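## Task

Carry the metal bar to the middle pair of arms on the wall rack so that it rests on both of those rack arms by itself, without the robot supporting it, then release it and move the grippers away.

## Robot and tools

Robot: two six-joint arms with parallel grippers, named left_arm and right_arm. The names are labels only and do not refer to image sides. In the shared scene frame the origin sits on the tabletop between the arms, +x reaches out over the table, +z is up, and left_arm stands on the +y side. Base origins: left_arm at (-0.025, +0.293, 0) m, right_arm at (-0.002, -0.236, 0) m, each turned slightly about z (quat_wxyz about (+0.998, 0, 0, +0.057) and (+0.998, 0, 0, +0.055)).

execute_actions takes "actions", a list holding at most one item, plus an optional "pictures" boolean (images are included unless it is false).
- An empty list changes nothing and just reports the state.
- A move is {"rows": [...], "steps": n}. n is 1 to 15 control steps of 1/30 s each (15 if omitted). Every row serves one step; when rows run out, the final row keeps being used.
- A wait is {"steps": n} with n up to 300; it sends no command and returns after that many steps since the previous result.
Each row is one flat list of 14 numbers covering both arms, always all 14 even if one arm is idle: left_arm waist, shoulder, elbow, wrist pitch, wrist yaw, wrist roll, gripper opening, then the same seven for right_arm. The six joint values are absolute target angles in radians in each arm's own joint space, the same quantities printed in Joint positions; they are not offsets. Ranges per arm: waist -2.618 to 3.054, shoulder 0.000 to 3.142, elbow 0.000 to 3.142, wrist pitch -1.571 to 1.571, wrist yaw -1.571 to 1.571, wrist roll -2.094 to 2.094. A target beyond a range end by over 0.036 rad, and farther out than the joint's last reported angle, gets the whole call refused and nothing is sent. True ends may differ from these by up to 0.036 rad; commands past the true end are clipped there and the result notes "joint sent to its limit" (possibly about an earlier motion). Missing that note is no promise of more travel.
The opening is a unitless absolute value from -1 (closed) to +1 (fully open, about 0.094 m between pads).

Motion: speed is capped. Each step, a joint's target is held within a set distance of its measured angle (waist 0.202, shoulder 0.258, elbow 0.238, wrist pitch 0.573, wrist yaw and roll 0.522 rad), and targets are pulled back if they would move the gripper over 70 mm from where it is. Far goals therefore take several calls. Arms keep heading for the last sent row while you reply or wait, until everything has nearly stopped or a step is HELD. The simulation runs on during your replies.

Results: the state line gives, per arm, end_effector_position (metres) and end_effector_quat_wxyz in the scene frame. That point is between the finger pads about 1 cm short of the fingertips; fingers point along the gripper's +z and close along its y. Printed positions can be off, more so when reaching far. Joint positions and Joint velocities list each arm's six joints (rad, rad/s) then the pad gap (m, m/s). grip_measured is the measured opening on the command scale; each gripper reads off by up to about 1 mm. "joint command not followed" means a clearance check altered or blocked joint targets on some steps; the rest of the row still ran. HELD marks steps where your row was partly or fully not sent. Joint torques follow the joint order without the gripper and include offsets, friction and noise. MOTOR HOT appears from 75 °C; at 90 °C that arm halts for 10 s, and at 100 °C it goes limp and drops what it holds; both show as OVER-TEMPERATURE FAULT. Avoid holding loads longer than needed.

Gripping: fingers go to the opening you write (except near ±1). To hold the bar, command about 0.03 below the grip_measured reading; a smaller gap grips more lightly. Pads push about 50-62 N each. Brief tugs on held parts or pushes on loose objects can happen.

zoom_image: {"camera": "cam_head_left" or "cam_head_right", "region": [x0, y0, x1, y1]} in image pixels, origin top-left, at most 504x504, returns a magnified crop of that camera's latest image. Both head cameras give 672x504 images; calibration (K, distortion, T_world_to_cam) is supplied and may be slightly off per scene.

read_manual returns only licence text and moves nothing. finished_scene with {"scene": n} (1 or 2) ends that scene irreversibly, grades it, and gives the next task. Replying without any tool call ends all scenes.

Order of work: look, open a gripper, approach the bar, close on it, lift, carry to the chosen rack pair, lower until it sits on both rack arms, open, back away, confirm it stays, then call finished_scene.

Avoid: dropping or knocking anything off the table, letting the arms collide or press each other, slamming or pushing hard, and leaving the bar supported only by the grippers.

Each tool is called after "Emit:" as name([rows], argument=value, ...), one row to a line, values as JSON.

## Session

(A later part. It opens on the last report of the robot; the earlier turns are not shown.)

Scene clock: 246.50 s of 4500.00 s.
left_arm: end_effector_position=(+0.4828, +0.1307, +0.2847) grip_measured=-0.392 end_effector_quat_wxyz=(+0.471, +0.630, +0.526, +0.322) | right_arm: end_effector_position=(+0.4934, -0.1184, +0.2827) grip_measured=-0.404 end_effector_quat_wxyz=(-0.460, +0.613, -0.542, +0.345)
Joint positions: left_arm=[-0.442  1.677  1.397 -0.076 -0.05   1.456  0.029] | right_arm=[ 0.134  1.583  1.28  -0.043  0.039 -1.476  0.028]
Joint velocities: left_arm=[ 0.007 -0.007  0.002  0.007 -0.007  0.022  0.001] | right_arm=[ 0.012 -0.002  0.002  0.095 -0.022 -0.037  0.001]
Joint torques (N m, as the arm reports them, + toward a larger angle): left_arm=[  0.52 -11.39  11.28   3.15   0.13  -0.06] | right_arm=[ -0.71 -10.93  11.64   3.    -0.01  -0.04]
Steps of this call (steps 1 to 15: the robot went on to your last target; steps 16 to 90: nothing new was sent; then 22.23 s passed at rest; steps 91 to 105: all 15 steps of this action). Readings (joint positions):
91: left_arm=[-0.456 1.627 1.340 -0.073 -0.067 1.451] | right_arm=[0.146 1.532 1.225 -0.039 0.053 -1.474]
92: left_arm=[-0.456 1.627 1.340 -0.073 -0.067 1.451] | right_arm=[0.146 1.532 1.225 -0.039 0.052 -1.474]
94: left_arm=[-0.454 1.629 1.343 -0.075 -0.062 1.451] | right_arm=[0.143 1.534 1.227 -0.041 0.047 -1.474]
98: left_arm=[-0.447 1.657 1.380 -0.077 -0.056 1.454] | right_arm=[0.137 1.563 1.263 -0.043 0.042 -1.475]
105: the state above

Emit:
execute_actions([
  {"rows":[[-0.432,1.656,1.464,0.024,-0.039,1.451,-0.46,0.123,1.563,1.333,0.067,0.035,-1.482,-0.47],[-0.431,1.66,1.465,0.024,-0.038,1.451,-0.46,0.122,1.567,1.334,0.067,0.034,-1.482,-0.47],[-0.429,1.667,1.472,0.024,-0.036,1.452,-0.46,0.121,1.574,1.34,0.067,0.033,-1.483,-0.47],[-0.427,1.676,1.482,0.024,-0.034,1.452,-0.46,0.119,1.583,1.35,0.067,0.031,-1.483,-0.47],[-0.425,1.685,1.492,0.024,-0.032,1.453,-0.46,0.117,1.592,1.36,0.067,0.03,-1.484,-0.47],[-0.423,1.694,1.5025,0.024,-0.03,1.454,-0.46,0.116,1.601,1.3695,0.067,0.028,-1.485,-0.47],[-0.421,1.703,1.513,0.024,-0.028,1.454,-0.46,0.114,1.61,1.379,0.067,0.027,-1.485,-0.47],[-0.42,1.712,1.523,0.024,-0.026,1.455,-0.46,0.112,1.6185,1.389,0.067,0.025,-1.486,-0.47],[-0.418,1.72,1.532,0.024,-0.025,1.455,-0.46,0.111,1.626,1.397,0.067,0.024,-1.486,-0.47],[-0.417,1.726,1.539,0.024,-0.024,1.456,-0.46,0.11,1.632,1.403,0.067,0.023,-1.487,-0.47]]},
])

Emit:
zoom_image(camera="cam_head_left", region=[260, 140, 380, 260])

Scene clock: 261.03 s of 4500.00 s.
left_arm: end_effector_position=(+0.5033, +0.1295, +0.2787) grip_measured=-0.392 end_effector_quat_wxyz=(+0.470, +0.632, +0.528, +0.319) | right_arm: end_effector_position=(+0.5132, -0.1189, +0.2770) grip_measured=-0.404 end_effector_quat_wxyz=(-0.456, +0.614, -0.545, +0.344)
Joint positions: left_arm=[-0.427  1.756  1.471 -0.077 -0.032  1.459  0.029] | right_arm=[ 0.12   1.659  1.347 -0.044  0.029 -1.481  0.028]
Joint velocities: left_arm=[-0.012  0.012 -0.032 -0.007  0.066 -0.095 -0.001] | right_arm=[-0.012  0.042 -0.027 -0.066 -0.007 -0.066 -0.   ]
Joint torques (N m, as the arm reports them, + toward a larger angle): left_arm=[  0.68 -12.38  11.4    3.28   0.08  -0.01] | right_arm=[ -0.93 -12.37  12.02   2.98  -0.03  -0.05]
Steps of this call (steps 1 to 15: the robot went on to your last target; steps 16 to 90: nothing new was sent; then 11.03 s passed at rest; steps 91 to 105: all 15 steps of this action). Readings (joint positions):
91: left_arm=[-0.442 1.677 1.397 -0.076 -0.050 1.456] | right_arm=[0.134 1.583 1.280 -0.043 0.039 -1.476]
92: left_arm=[-0.442 1.677 1.397 -0.076 -0.050 1.456] | right_arm=[0.134 1.583 1.280 -0.043 0.039 -1.476]
94: left_arm=[-0.441 1.680 1.401 -0.077 -0.048 1.456] | right_arm=[0.134 1.587 1.284 -0.044 0.038 -1.476]
98: left_arm=[-0.433 1.716 1.439 -0.078 -0.041 1.458] | right_arm=[0.127 1.621 1.319 -0.044 0.033 -1.478]
105: the state above

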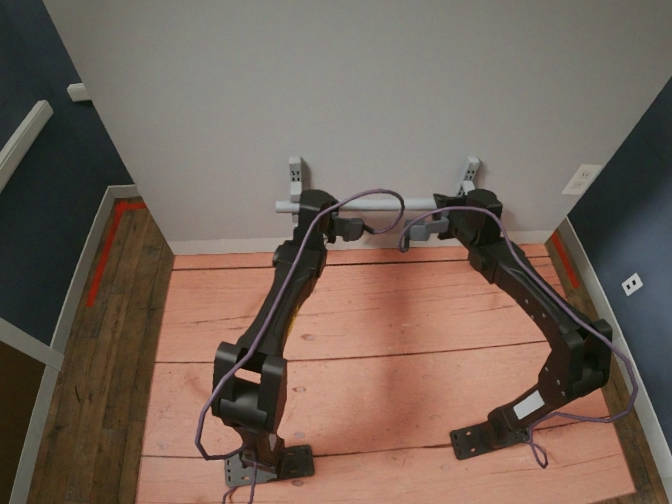

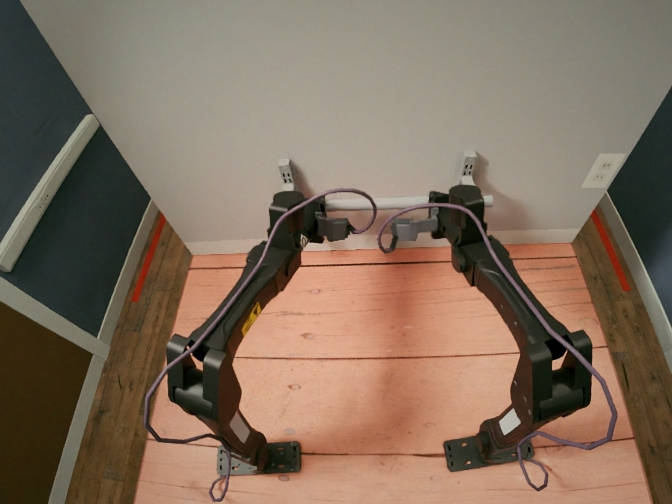

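Region (260, 140, 380, 260) of cam_head_left's 672x504 image, scaled by 4.200, with more detail than that image has.

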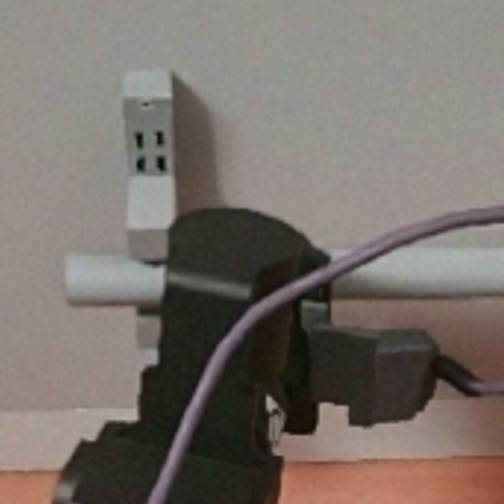

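Going in cleanly. Finish the insertion.

Emit:
execute_actions([
  {"rows":[[-0.416,1.731,1.546,0.024,-0.023,1.456,-0.46,0.109,1.637,1.41,0.067,0.022,-1.487,-0.47],[-0.414,1.739,1.5555,0.024,-0.021,1.457,-0.46,0.107,1.645,1.419,0.067,0.021,-1.488,-0.47],[-0.412,1.749,1.567,0.024,-0.019,1.457,-0.46,0.105,1.655,1.43,0.067,0.019,-1.488,-0.47],[-0.41,1.759,1.579,0.024,-0.017,1.458,-0.46,0.103,1.665,1.4415,0.067,0.017,-1.489,-0.47],[-0.408,1.769,1.591,0.024,-0.015,1.459,-0.46,0.101,1.675,1.453,0.067,0.015,-1.49,-0.47],[-0.406,1.779,1.603,0.024,-0.013,1.459,-0.46,0.099,1.685,1.4645,0.067,0.014,-1.49,-0.47],[-0.404,1.789,1.6145,0.024,-0.011,1.46,-0.46,0.097,1.695,1.476,0.067,0.012,-1.491,-0.47],[-0.402,1.799,1.626,0.024,-0.008,1.461,-0.46,0.095,1.705,1.487,0.067,0.01,-1.492,-0.47],[-0.4,1.808,1.637,0.024,-0.006,1.461,-0.46,0.093,1.714,1.498,0.067,0.008,-1.492,-0.47],[-0.398,1.816,1.646,0.024,-0.004,1.462,-0.46,0.092,1.722,1.507,0.067,0.006,-1.493,-0.47],[-0.397,1.822,1.653,0.024,-0.002,1.462,-0.46,0.091,1.728,1.514,0.067,0.005,-1.493,-0.47]]},
], pictures=false)

Emit:
execute_actions([
  {"steps":5},
])

Emit:
zoom_image(camera="cam_head_left", region=[260, 140, 380, 260])

Scene clock: 277.67 s of 4500.00 s.
left_arm: end_effector_position=(+0.5305, +0.1284, +0.2821) grip_measured=-0.392 end_effector_quat_wxyz=(+0.477, +0.628, +0.524, +0.322) | right_arm: end_effector_position=(+0.5403, -0.1194, +0.2812) grip_measured=-0.404 end_effector_quat_wxyz=(-0.460, +0.613, -0.540, +0.348)
Joint positions: left_arm=[-0.408  1.851  1.586 -0.079 -0.012  1.466  0.029] | right_arm=[ 0.103  1.754  1.459 -0.046  0.012 -1.492  0.028]
Joint velocities: left_arm=[-0.007  0.037  0.007  0.037 -0.051 -0.081 -0.001] | right_arm=[-0.022  0.061  0.017  0.007 -0.066 -0.051  0.   ]
Joint torques (N m, as the arm reports them, + toward a larger angle): left_arm=[  0.85 -13.31  11.33   3.32   0.16  -0.06] | right_arm=[ -0.94 -13.45  12.06   3.07  -0.11   0.  ]
Steps of this call (steps 1 to 15: the robot went on to your last target; steps 16 to 90: nothing new was sent; then 13.13 s passed at rest; steps 91 to 105: all 15 steps of this action). Readings (joint positions):
91: left_arm=[-0.427 1.756 1.471 -0.077 -0.032 1.459] | right_arm=[0.120 1.659 1.347 -0.044 0.028 -1.481]
92: left_arm=[-0.427 1.756 1.473 -0.079 -0.031 1.459] | right_arm=[0.120 1.660 1.350 -0.045 0.028 -1.481]
94: left_arm=[-0.424 1.766 1.488 -0.082 -0.030 1.459] | right_arm=[0.118 1.671 1.365 -0.047 0.026 -1.481]
98: left_arm=[-0.417 1.804 1.540 -0.081 -0.023 1.464] | right_arm=[0.111 1.708 1.415 -0.047 0.020 -1.487]
105: the state above

Scene clock: 277.83 s of 4500.00 s.
left_arm: end_effector_position=(+0.5310, +0.1285, +0.2807) grip_measured=-0.392 end_effector_quat_wxyz=(+0.476, +0.628, +0.524, +0.322) | right_arm: end_effector_position=(+0.5408, -0.1194, +0.2796) grip_measured=-0.404 end_effector_quat_wxyz=(-0.459, +0.614, -0.541, +0.348)
Joint positions: left_arm=[-0.408  1.854  1.586 -0.079 -0.012  1.466  0.029] | right_arm=[ 0.103  1.757  1.459 -0.046  0.012 -1.492  0.028]
Joint velocities: left_arm=[-0.002 -0.012 -0.022 -0.139 -0.007  0.037  0.001] | right_arm=[-0.002  0.012 -0.002  0.007  0.007 -0.022  0.001]
Joint torques (N m, as the arm reports them, + toward a larger angle): left_arm=[  0.83 -13.34  11.49   3.24   0.15  -0.02] | right_arm=[ -0.74 -13.49  12.19   3.07  -0.04   0.01]
Steps of this call (steps 1 to 5: the robot went on to your last target). Readings (joint positions):
1: left_arm=[-0.408 1.852 1.586 -0.079 -0.012 1.466] | right_arm=[0.103 1.756 1.459 -0.046 0.012 -1.492]
2: left_arm=[-0.408 1.853 1.586 -0.079 -0.012 1.466] | right_arm=[0.103 1.757 1.459 -0.046 0.012 -1.492]
4: left_arm=[-0.408 1.854 1.586 -0.079 -0.012 1.466] | right_arm=[0.103 1.757 1.459 -0.046 0.012 -1.492]
5: the state above

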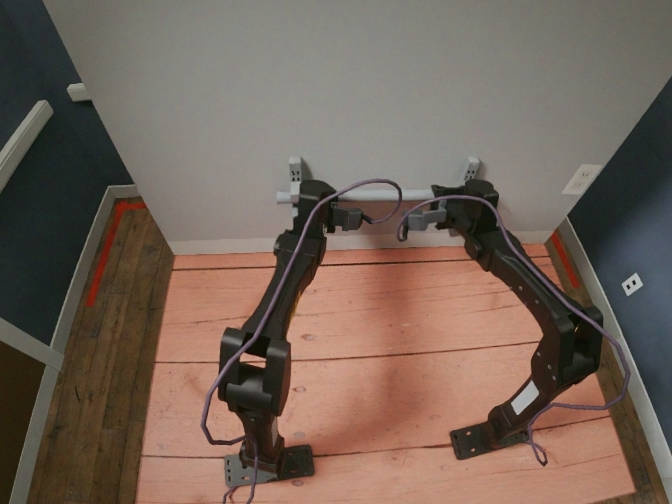

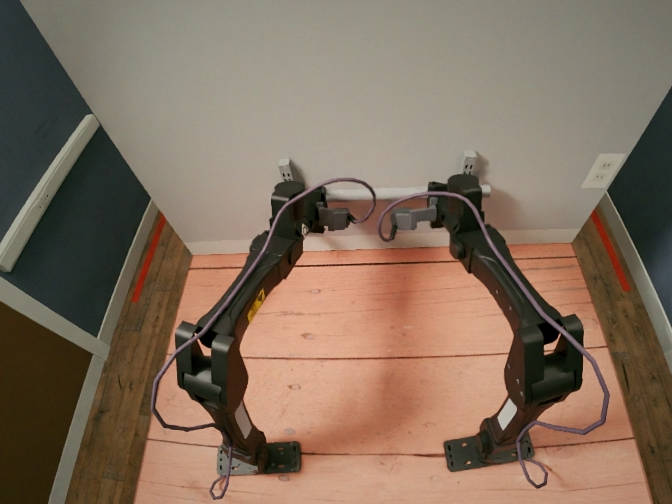

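Region (260, 140, 380, 260) of cam_head_left's 672x504 image, scaled by 4.200, with more detail than that image has.

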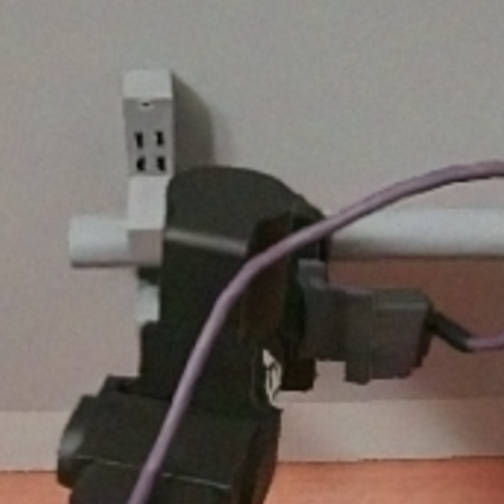

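Emit:
execute_actions([
  {"rows":[[-0.399,1.822,1.64,0.024,-0.003,1.462,-0.46,0.093,1.728,1.505,0.067,0.006,-1.493,-0.47],[-0.401,1.822,1.627,0.024,-0.004,1.462,-0.46,0.095,1.728,1.496,0.067,0.007,-1.493,-0.47],[-0.403,1.822,1.614,0.024,-0.005,1.462,-0.46,0.097,1.728,1.486,0.067,0.007,-1.493,-0.47],[-0.405,1.822,1.602,0.024,-0.006,1.462,-0.46,0.099,1.728,1.477,0.067,0.007,-1.493,-0.47],[-0.405,1.823,1.598,0.024,-0.006,1.461,-0.46,0.1,1.729,1.473,0.067,0.007,-1.492,-0.47],[-0.405,1.824,1.594,0.024,-0.006,1.46,-0.46,0.1,1.73,1.469,0.067,0.007,-1.492,-0.47],[-0.405,1.825,1.59,0.024,-0.006,1.459,-0.46,0.1,1.731,1.465,0.067,0.007,-1.491,-0.47],[-0.405,1.826,1.586,0.024,-0.006,1.458,-0.46,0.1,1.732,1.461,0.067,0.007,-1.491,-0.47],[-0.405,1.827,1.582,0.024,-0.006,1.457,-0.46,0.1,1.733,1.457,0.067,0.007,-1.49,-0.47],[-0.405,1.828,1.578,0.024,-0.006,1.456,-0.46,0.1,1.734,1.453,0.067,0.007,-1.49,-0.47],[-0.405,1.829,1.574,0.024,-0.006,1.455,-0.46,0.1,1.735,1.449,0.067,0.007,-1.489,-0.47],[-0.405,1.83,1.57,0.024,-0.006,1.454,-0.46,0.1,1.736,1.445,0.067,0.007,-1.489,-0.47],[-0.405,1.831,1.566,0.024,-0.006,1.453,-0.46,0.1,1.737,1.441,0.067,0.007,-1.488,-0.47],[-0.405,1.832,1.563,0.024,-0.006,1.452,-0.46,0.1,1.738,1.438,0.067,0.007,-1.487,-0.47],[-0.405,1.833,1.56,0.024,-0.006,1.452,-0.46,0.1,1.739,1.435,0.067,0.007,-1.487,-0.47]]},
], pictures=false)

Emit:
execute_actions([
  {"rows":[[-0.405,1.834,1.56,0.02,-0.006,1.452,-0.46,0.1,1.74,1.434,0.063,0.007,-1.487,-0.47],[-0.405,1.835,1.56,0.015,-0.006,1.452,-0.46,0.1,1.741,1.433,0.057,0.007,-1.487,-0.47],[-0.405,1.836,1.56,0.008,-0.006,1.452,-0.46,0.1,1.742,1.432,0.049,0.007,-1.487,-0.47],[-0.405,1.837,1.56,0,-0.006,1.452,-0.46,0.1,1.744,1.431,0.04,0.007,-1.487,-0.47],[-0.405,1.838,1.56,-0.009,-0.006,1.452,-0.46,0.1,1.746,1.43,0.03,0.007,-1.487,-0.47],[-0.405,1.84,1.56,-0.018,-0.006,1.452,-0.46,0.1,1.748,1.429,0.02,0.007,-1.487,-0.47],[-0.405,1.842,1.56,-0.027,-0.006,1.452,-0.46,0.1,1.75,1.428,0.01,0.007,-1.487,-0.47],[-0.405,1.844,1.56,-0.036,-0.006,1.452,-0.46,0.1,1.752,1.427,0,0.007,-1.487,-0.47],[-0.405,1.846,1.56,-0.045,-0.006,1.452,-0.46,0.1,1.754,1.426,-0.01,0.007,-1.487,-0.47],[-0.405,1.848,1.56,-0.054,-0.006,1.452,-0.46,0.1,1.756,1.426,-0.02,0.007,-1.487,-0.47],[-0.405,1.85,1.56,-0.063,-0.006,1.452,-0.46,0.1,1.758,1.426,-0.03,0.007,-1.487,-0.47],[-0.405,1.852,1.56,-0.072,-0.006,1.452,-0.46,0.1,1.76,1.426,-0.04,0.007,-1.487,-0.47],[-0.405,1.853,1.56,-0.082,-0.006,1.452,-0.46,0.1,1.762,1.426,-0.05,0.007,-1.487,-0.47]]},
])

Emit:
zoom_image(camera="cam_head_left", region=[260, 140, 380, 260])

Scene clock: 307.20 s of 4500.00 s.
left_arm: end_effector_position=(+0.5275, +0.1286, +0.2638) grip_measured=-0.392 end_effector_quat_wxyz=(+0.467, +0.634, +0.532, +0.310) | right_arm: end_effector_position=(+0.5375, -0.1195, +0.2625) grip_measured=-0.404 end_effector_quat_wxyz=(-0.449, +0.621, -0.547, +0.338)
Joint positions: left_arm=[-0.408  1.854  1.55  -0.076 -0.007  1.456  0.029] | right_arm=[ 0.103  1.759  1.424 -0.043  0.009 -1.49   0.028]
Joint velocities: left_arm=[-0.007 -0.007 -0.134 -0.007  0.007 -0.022  0.   ] | right_arm=[-0.007  0.066 -0.085 -0.007  0.037  0.022 -0.001]
Joint torques (N m, as the arm reports them, + toward a larger angle): left_arm=[  0.28 -12.4    8.35   3.2   -0.02   0.03] | right_arm=[ -0.25 -12.86   8.92   2.97   0.02  -0.04]
Steps of this call (steps 1 to 15: the robot went on to your last target; steps 16 to 90: nothing new was sent; then 25.87 s passed at rest; steps 91 to 105: all 15 steps of this action). Readings (joint positions):
91: left_arm=[-0.408 1.854 1.586 -0.079 -0.012 1.466] | right_arm=[0.103 1.757 1.459 -0.046 0.012 -1.492]
92: left_arm=[-0.408 1.854 1.586 -0.079 -0.012 1.466] | right_arm=[0.103 1.757 1.459 -0.046 0.012 -1.492]
94: left_arm=[-0.408 1.854 1.586 -0.079 -0.012 1.466] | right_arm=[0.103 1.757 1.459 -0.046 0.012 -1.492]
98: left_arm=[-0.408 1.854 1.584 -0.078 -0.012 1.466] | right_arm=[0.103 1.757 1.456 -0.045 0.012 -1.492]
105: the state above

Scene clock: 307.70 s of 4500.00 s.
left_arm: end_effector_position=(+0.5272, +0.1285, +0.2524) grip_measured=-0.392 end_effector_quat_wxyz=(+0.459, +0.638, +0.539, +0.302) | right_arm: end_effector_position=(+0.5370, -0.1194, +0.2522) grip_measured=-0.404 end_effector_quat_wxyz=(-0.442, +0.625, -0.552, +0.331)
Joint positions: left_arm=[-0.408  1.864  1.543 -0.087 -0.006  1.449  0.029] | right_arm=[ 0.103  1.767  1.416 -0.05   0.007 -1.486  0.028]
Joint velocities: left_arm=[-0.007 -0.012  0.007 -0.007  0.007 -0.007  0.001] | right_arm=[-0.017 -0.007 -0.012 -0.139 -0.007  0.022 -0.   ]
Joint torques (N m, as the arm reports them, + toward a larger angle): left_arm=[  0.19 -12.05   7.99   2.14   0.01   0.04] | right_arm=[ -0.15 -11.25   8.4    1.98   0.     0.01]
Steps of this call (steps 1 to 15: all 15 steps of this action). Readings (joint positions):
1: left_arm=[-0.408 1.854 1.546 -0.076 -0.007 1.456] | right_arm=[0.103 1.760 1.421 -0.043 0.008 -1.489]
2: left_arm=[-0.408 1.856 1.544 -0.077 -0.007 1.455] | right_arm=[0.103 1.762 1.419 -0.043 0.007 -1.488]
4: left_arm=[-0.408 1.861 1.543 -0.079 -0.007 1.453] | right_arm=[0.103 1.766 1.416 -0.044 0.007 -1.487]
8: left_arm=[-0.408 1.864 1.543 -0.083 -0.007 1.450] | right_arm=[0.103 1.767 1.416 -0.046 0.007 -1.486]
15: the state above

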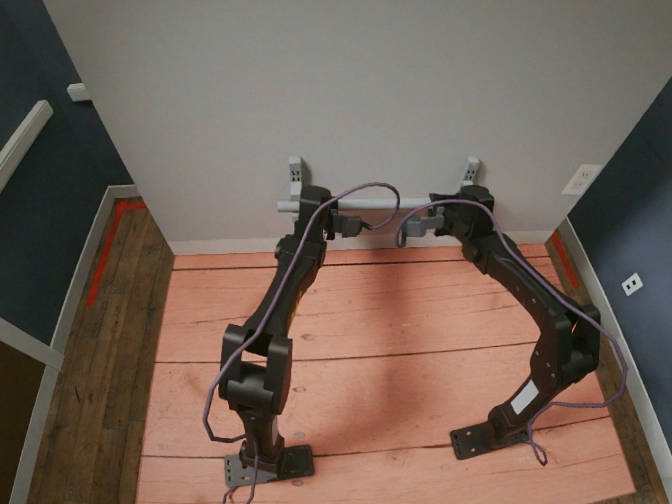

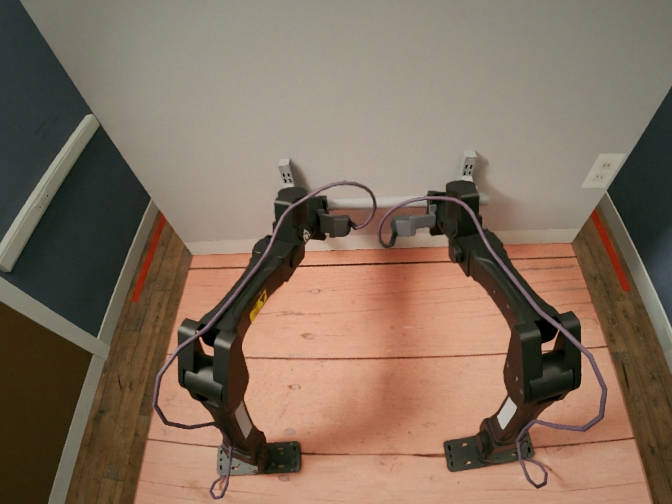

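Region (260, 140, 380, 260) of cam_head_left's 672x504 image, scaled by 4.200, with more detail than that image has.

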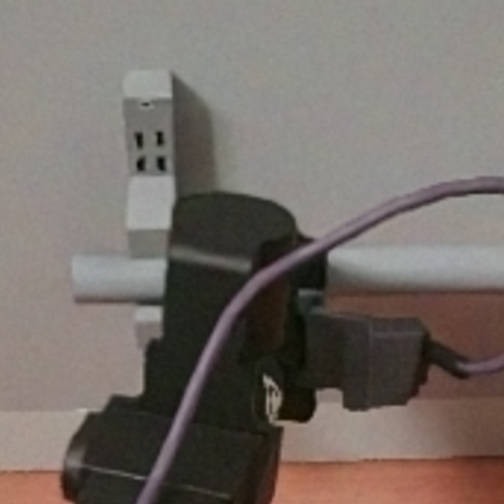

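Emit:
execute_actions([
  {"rows":[[-0.407,1.853,1.557,-0.082,-0.006,1.45,-0.39,0.102,1.762,1.424,-0.047,0.007,-1.487,-0.4],[-0.407,1.851,1.554,-0.082,-0.006,1.45,-0.32,0.102,1.76,1.421,-0.047,0.007,-1.487,-0.33],[-0.407,1.848,1.55,-0.082,-0.006,1.45,-0.2,0.102,1.758,1.418,-0.047,0.007,-1.487,-0.2],[-0.407,1.844,1.546,-0.082,-0.006,1.45,-0.07,0.102,1.756,1.415,-0.047,0.007,-1.487,-0.07],[-0.407,1.84,1.542,-0.082,-0.006,1.45,0.06,0.102,1.754,1.412,-0.047,0.007,-1.487,0.06],[-0.407,1.835,1.538,-0.082,-0.006,1.45,0.2,0.102,1.751,1.409,-0.047,0.007,-1.487,0.2],[-0.407,1.829,1.533,-0.082,-0.006,1.45,0.3,0.102,1.747,1.405,-0.047,0.007,-1.487,0.3],[-0.407,1.82,1.525,-0.082,-0.006,1.45,0.4,0.102,1.738,1.397,-0.047,0.007,-1.487,0.4],[-0.407,1.808,1.514,-0.082,-0.006,1.45,0.5,0.102,1.726,1.387,-0.047,0.007,-1.487,0.5],[-0.407,1.793,1.501,-0.082,-0.006,1.45,0.5,0.102,1.711,1.374,-0.047,0.007,-1.487,0.5],[-0.407,1.775,1.485,-0.082,-0.006,1.45,0.5,0.102,1.693,1.359,-0.047,0.007,-1.487,0.5],[-0.407,1.755,1.467,-0.082,-0.006,1.45,0.5,0.102,1.673,1.342,-0.047,0.007,-1.487,0.5],[-0.407,1.733,1.447,-0.082,-0.006,1.45,0.5,0.102,1.651,1.323,-0.047,0.007,-1.487,0.5],[-0.407,1.709,1.426,-0.082,-0.006,1.45,0.5,0.102,1.627,1.302,-0.047,0.007,-1.487,0.5],[-0.407,1.683,1.403,-0.082,-0.006,1.45,0.5,0.102,1.601,1.28,-0.047,0.007,-1.487,0.5]]},
], pictures=false)

Emit:
execute_actions([
  {"rows":[[-0.407,1.653,1.375,-0.085,0,1.45,0.5,0.102,1.571,1.253,-0.05,0,-1.487,0.5],[-0.407,1.618,1.342,-0.09,0,1.45,0.5,0.102,1.536,1.221,-0.055,0,-1.487,0.5],[-0.407,1.58,1.305,-0.095,0,1.45,0.5,0.102,1.498,1.186,-0.06,0,-1.487,0.5],[-0.407,1.54,1.265,-0.1,0,1.45,0.5,0.102,1.458,1.148,-0.07,0,-1.487,0.5],[-0.407,1.5,1.225,-0.11,0,1.45,0.5,0.102,1.418,1.11,-0.08,0,-1.487,0.5],[-0.407,1.46,1.185,-0.12,0,1.45,0.5,0.102,1.378,1.072,-0.09,0,-1.487,0.5],[-0.407,1.42,1.145,-0.13,0,1.45,0.5,0.102,1.338,1.034,-0.1,0,-1.487,0.5],[-0.407,1.38,1.105,-0.14,0,1.45,0.5,0.102,1.298,0.996,-0.11,0,-1.487,0.5],[-0.407,1.34,1.065,-0.15,0,1.45,0.5,0.102,1.258,0.96,-0.12,0,-1.487,0.5],[-0.407,1.3,1.028,-0.16,0,1.45,0.5,0.102,1.218,0.925,-0.13,0,-1.487,0.5],[-0.407,1.265,0.995,-0.17,0,1.45,0.5,0.102,1.18,0.895,-0.14,0,-1.487,0.5],[-0.407,1.235,0.967,-0.17,0,1.45,0.5,0.102,1.148,0.87,-0.14,0,-1.487,0.5],[-0.407,1.21,0.945,-0.17,0,1.45,0.5,0.102,1.122,0.85,-0.14,0,-1.487,0.5],[-0.407,1.192,0.93,-0.17,0,1.45,0.5,0.102,1.103,0.835,-0.14,0,-1.487,0.5],[-0.407,1.18,0.92,-0.17,0,1.45,0.5,0.102,1.09,0.825,-0.14,0,-1.487,0.5]]},
], pictures=false)

Emit:
execute_actions([
  {"steps":10},
])

Emit:
zoom_image(camera="cam_head_left", region=[260, 140, 520, 270])

Scene clock: 334.23 s of 4500.00 s.
left_arm: end_effector_position=(+0.5043, +0.1355, +0.2600) grip_measured=+0.497 end_effector_quat_wxyz=(+0.460, +0.638, +0.538, +0.304) | right_arm: end_effector_position=(+0.5132, -0.1245, +0.2612) grip_measured=+0.498 end_effector_quat_wxyz=(-0.446, +0.623, -0.549, +0.334)
Joint positions: left_arm=[-0.408  1.769  1.45  -0.085 -0.006  1.451  0.07 ] | right_arm=[ 0.103  1.668  1.325 -0.046  0.007 -1.488  0.07 ]
Joint velocities: left_arm=[-0.012 -0.681 -0.613  0.037  0.007 -0.007  0.001] | right_arm=[-0.002 -0.681 -0.574  0.007 -0.007  0.066  0.001]
Joint torques (N m, as the arm reports them, + toward a larger angle): left_arm=[  0.06 -13.67   6.26   2.13   0.    -0.01] | right_arm=[  0.05 -12.38   7.08   1.91  -0.02   0.09]
Steps of this call (steps 1 to 15: the robot went on to your last target; steps 16 to 90: nothing new was sent; then 23.03 s passed at rest; steps 91 to 105: all 15 steps of this action). Readings (joint positions):
91: left_arm=[-0.408 1.864 1.543 -0.087 -0.006 1.449] | right_arm=[0.103 1.767 1.416 -0.050 0.007 -1.486]
92: left_arm=[-0.408 1.864 1.543 -0.087 -0.006 1.450] | right_arm=[0.103 1.767 1.416 -0.050 0.007 -1.487]
94: left_arm=[-0.408 1.864 1.543 -0.086 -0.006 1.450] | right_arm=[0.103 1.767 1.416 -0.049 0.007 -1.487]
98: left_arm=[-0.408 1.863 1.543 -0.086 -0.006 1.451] | right_arm=[0.103 1.766 1.416 -0.048 0.007 -1.487]
105: the state above

Scene clock: 334.73 s of 4500.00 s.
left_arm: end_effector_position=(+0.3693, +0.1763, +0.2615) grip_measured=+0.497 end_effector_quat_wxyz=(+0.457, +0.639, +0.539, +0.302) | right_arm: end_effector_position=(+0.3811, -0.1531, +0.2602) grip_measured=+0.498 end_effector_quat_wxyz=(-0.452, +0.619, -0.546, +0.339)
Joint positions: left_arm=[-0.408  1.227  0.961 -0.145 -0.006  1.451  0.07 ] | right_arm=[ 0.103  1.131  0.862 -0.101  0.007 -1.489  0.07 ]
Joint velocities: left_arm=[-0.017 -0.569 -0.545 -0.139  0.007 -0.037  0.   ] | right_arm=[-0.012 -0.613 -0.515 -0.183 -0.022  0.051  0.001]
Joint torques (N m, as the arm reports them, + toward a larger angle): left_arm=[ 0.03 -5.93  6.51  2.1   0.07 -0.03] | right_arm=[ 0.01 -4.17  7.25  1.82 -0.09  0.07]
Steps of this call (steps 1 to 15: all 15 steps of this action). Readings (joint positions):
1: left_arm=[-0.408 1.743 1.428 -0.085 -0.006 1.451] | right_arm=[0.103 1.643 1.304 -0.046 0.007 -1.488]
2: left_arm=[-0.408 1.715 1.403 -0.085 -0.006 1.451] | right_arm=[0.103 1.614 1.280 -0.045 0.007 -1.488]
4: left_arm=[-0.408 1.645 1.341 -0.085 -0.006 1.451] | right_arm=[0.103 1.544 1.221 -0.044 0.007 -1.488]
8: left_arm=[-0.408 1.476 1.192 -0.097 -0.006 1.451] | right_arm=[0.103 1.379 1.078 -0.052 0.007 -1.488]
15: the state above

Scene clock: 335.07 s of 4500.00 s.
left_arm: end_effector_position=(+0.3616, +0.1786, +0.2542) grip_measured=+0.497 end_effector_quat_wxyz=(+0.451, +0.643, +0.542, +0.298) | right_arm: end_effector_position=(+0.3738, -0.1547, +0.2559) grip_measured=+0.498 end_effector_quat_wxyz=(-0.449, +0.621, -0.547, +0.337)
Joint positions: left_arm=[-0.408  1.202  0.933 -0.161 -0.006  1.451  0.07 ] | right_arm=[ 0.103  1.103  0.838 -0.114  0.007 -1.489  0.07 ]
Joint velocities: left_arm=[-0.017 -0.002  0.007 -0.037 -0.022  0.022 -0.   ] | right_arm=[-0.007  0.012 -0.002  0.022 -0.081 -0.007 -0.   ]
Joint torques (N m, as the arm reports them, + toward a larger angle): left_arm=[ 0.09 -6.54  5.97  1.93  0.11 -0.03] | right_arm=[ 0.   -4.6   6.7   1.76 -0.1   0.04]
Steps of this call (steps 1 to 10: the robot went on to your last target). Readings (joint positions):
1: left_arm=[-0.408 1.212 0.947 -0.151 -0.006 1.451] | right_arm=[0.103 1.115 0.848 -0.107 0.007 -1.489]
2: left_arm=[-0.408 1.204 0.939 -0.156 -0.006 1.451] | right_arm=[0.103 1.106 0.841 -0.111 0.007 -1.489]
4: left_arm=[-0.408 1.202 0.935 -0.160 -0.006 1.451] | right_arm=[0.103 1.103 0.838 -0.114 0.007 -1.489]
8: left_arm=[-0.408 1.202 0.933 -0.161 -0.006 1.451] | right_arm=[0.103 1.103 0.838 -0.114 0.007 -1.489]
10: the state above

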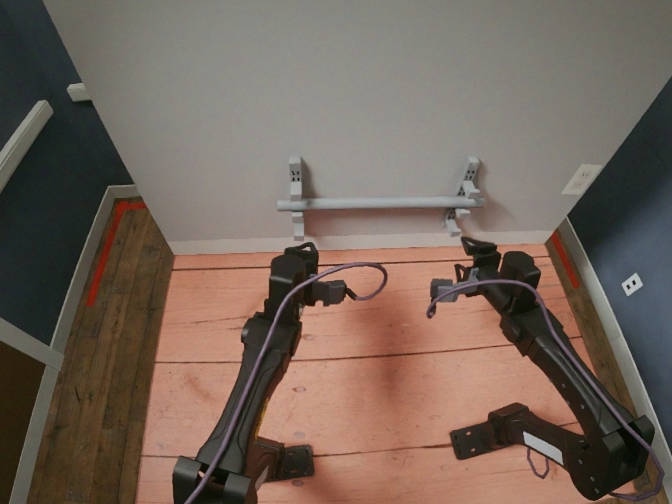

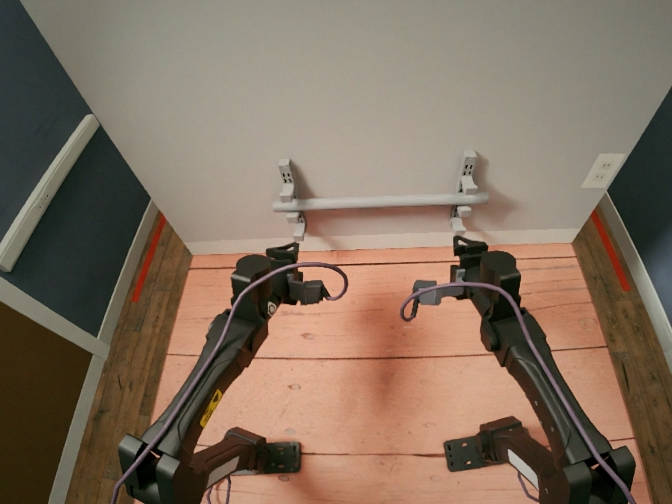

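Region (260, 140, 520, 270) of cam_head_left's 672x504 image, scaled by 1.938, with more detail than that image has.

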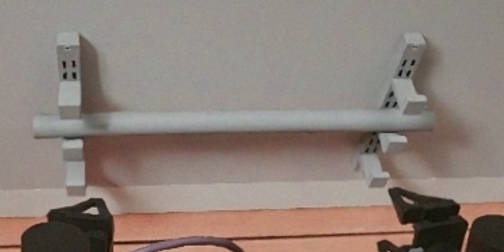

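Emit:
execute_actions(actions=[])

Scene clock: 339.67 s of 4500.00 s.
left_arm: end_effector_position=(+0.3616, +0.1786, +0.2542) grip_measured=+0.497 end_effector_quat_wxyz=(+0.451, +0.643, +0.542, +0.298) | right_arm: end_effector_position=(+0.3738, -0.1547, +0.2559) grip_measured=+0.498 end_effector_quat_wxyz=(-0.449, +0.621, -0.547, +0.337)
Joint positions: left_arm=[-0.408  1.202  0.933 -0.161 -0.006  1.451  0.07 ] | right_arm=[ 0.103  1.103  0.838 -0.114  0.007 -1.489  0.07 ]
Joint velocities: left_arm=[ 0.002  0.007 -0.017 -0.007  0.037  0.022 -0.   ] | right_arm=[ 0.012 -0.012 -0.002 -0.007  0.037 -0.066 -0.   ]
Joint torques (N m, as the arm reports them, + toward a larger angle): left_arm=[ 0.02 -6.41  5.81  1.96  0.08  0.01] | right_arm=[ 0.01 -4.66  6.59  1.72 -0.11  0.04]
Steps of this call (steps 1 to 30: the robot went on to your last target; steps 31 to 90: nothing new was sent; then 1.60 s passed at rest). Readings (joint positions):
1: left_arm=[-0.408 1.202 0.933 -0.161 -0.006 1.451] | right_arm=[0.103 1.103 0.838 -0.114 0.007 -1.489]
2: left_arm=[-0.408 1.202 0.933 -0.161 -0.006 1.451] | right_arm=[0.103 1.103 0.838 -0.114 0.007 -1.489]
4: left_arm=[-0.408 1.202 0.933 -0.161 -0.006 1.451] | right_arm=[0.103 1.103 0.838 -0.114 0.007 -1.489]
8: left_arm=[-0.408 1.202 0.933 -0.161 -0.006 1.451] | right_arm=[0.103 1.103 0.838 -0.114 0.007 -1.489]
90: the state above
All arms were judged still, so your last target was given up. Only a new action makes them travel on or press farther. Fingers that are still opening or closing keep moving.

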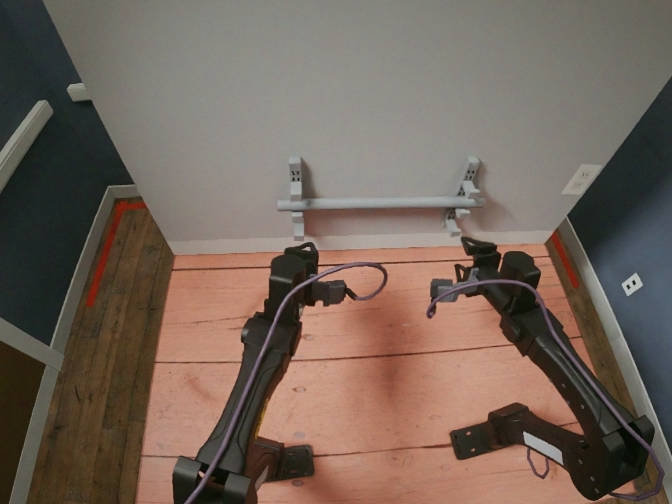

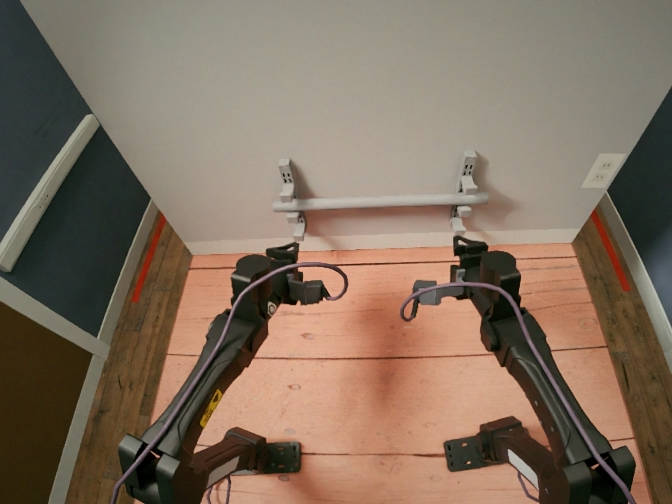

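Emit:
finished_scene(scene=2)

The scene is finished: the task was done.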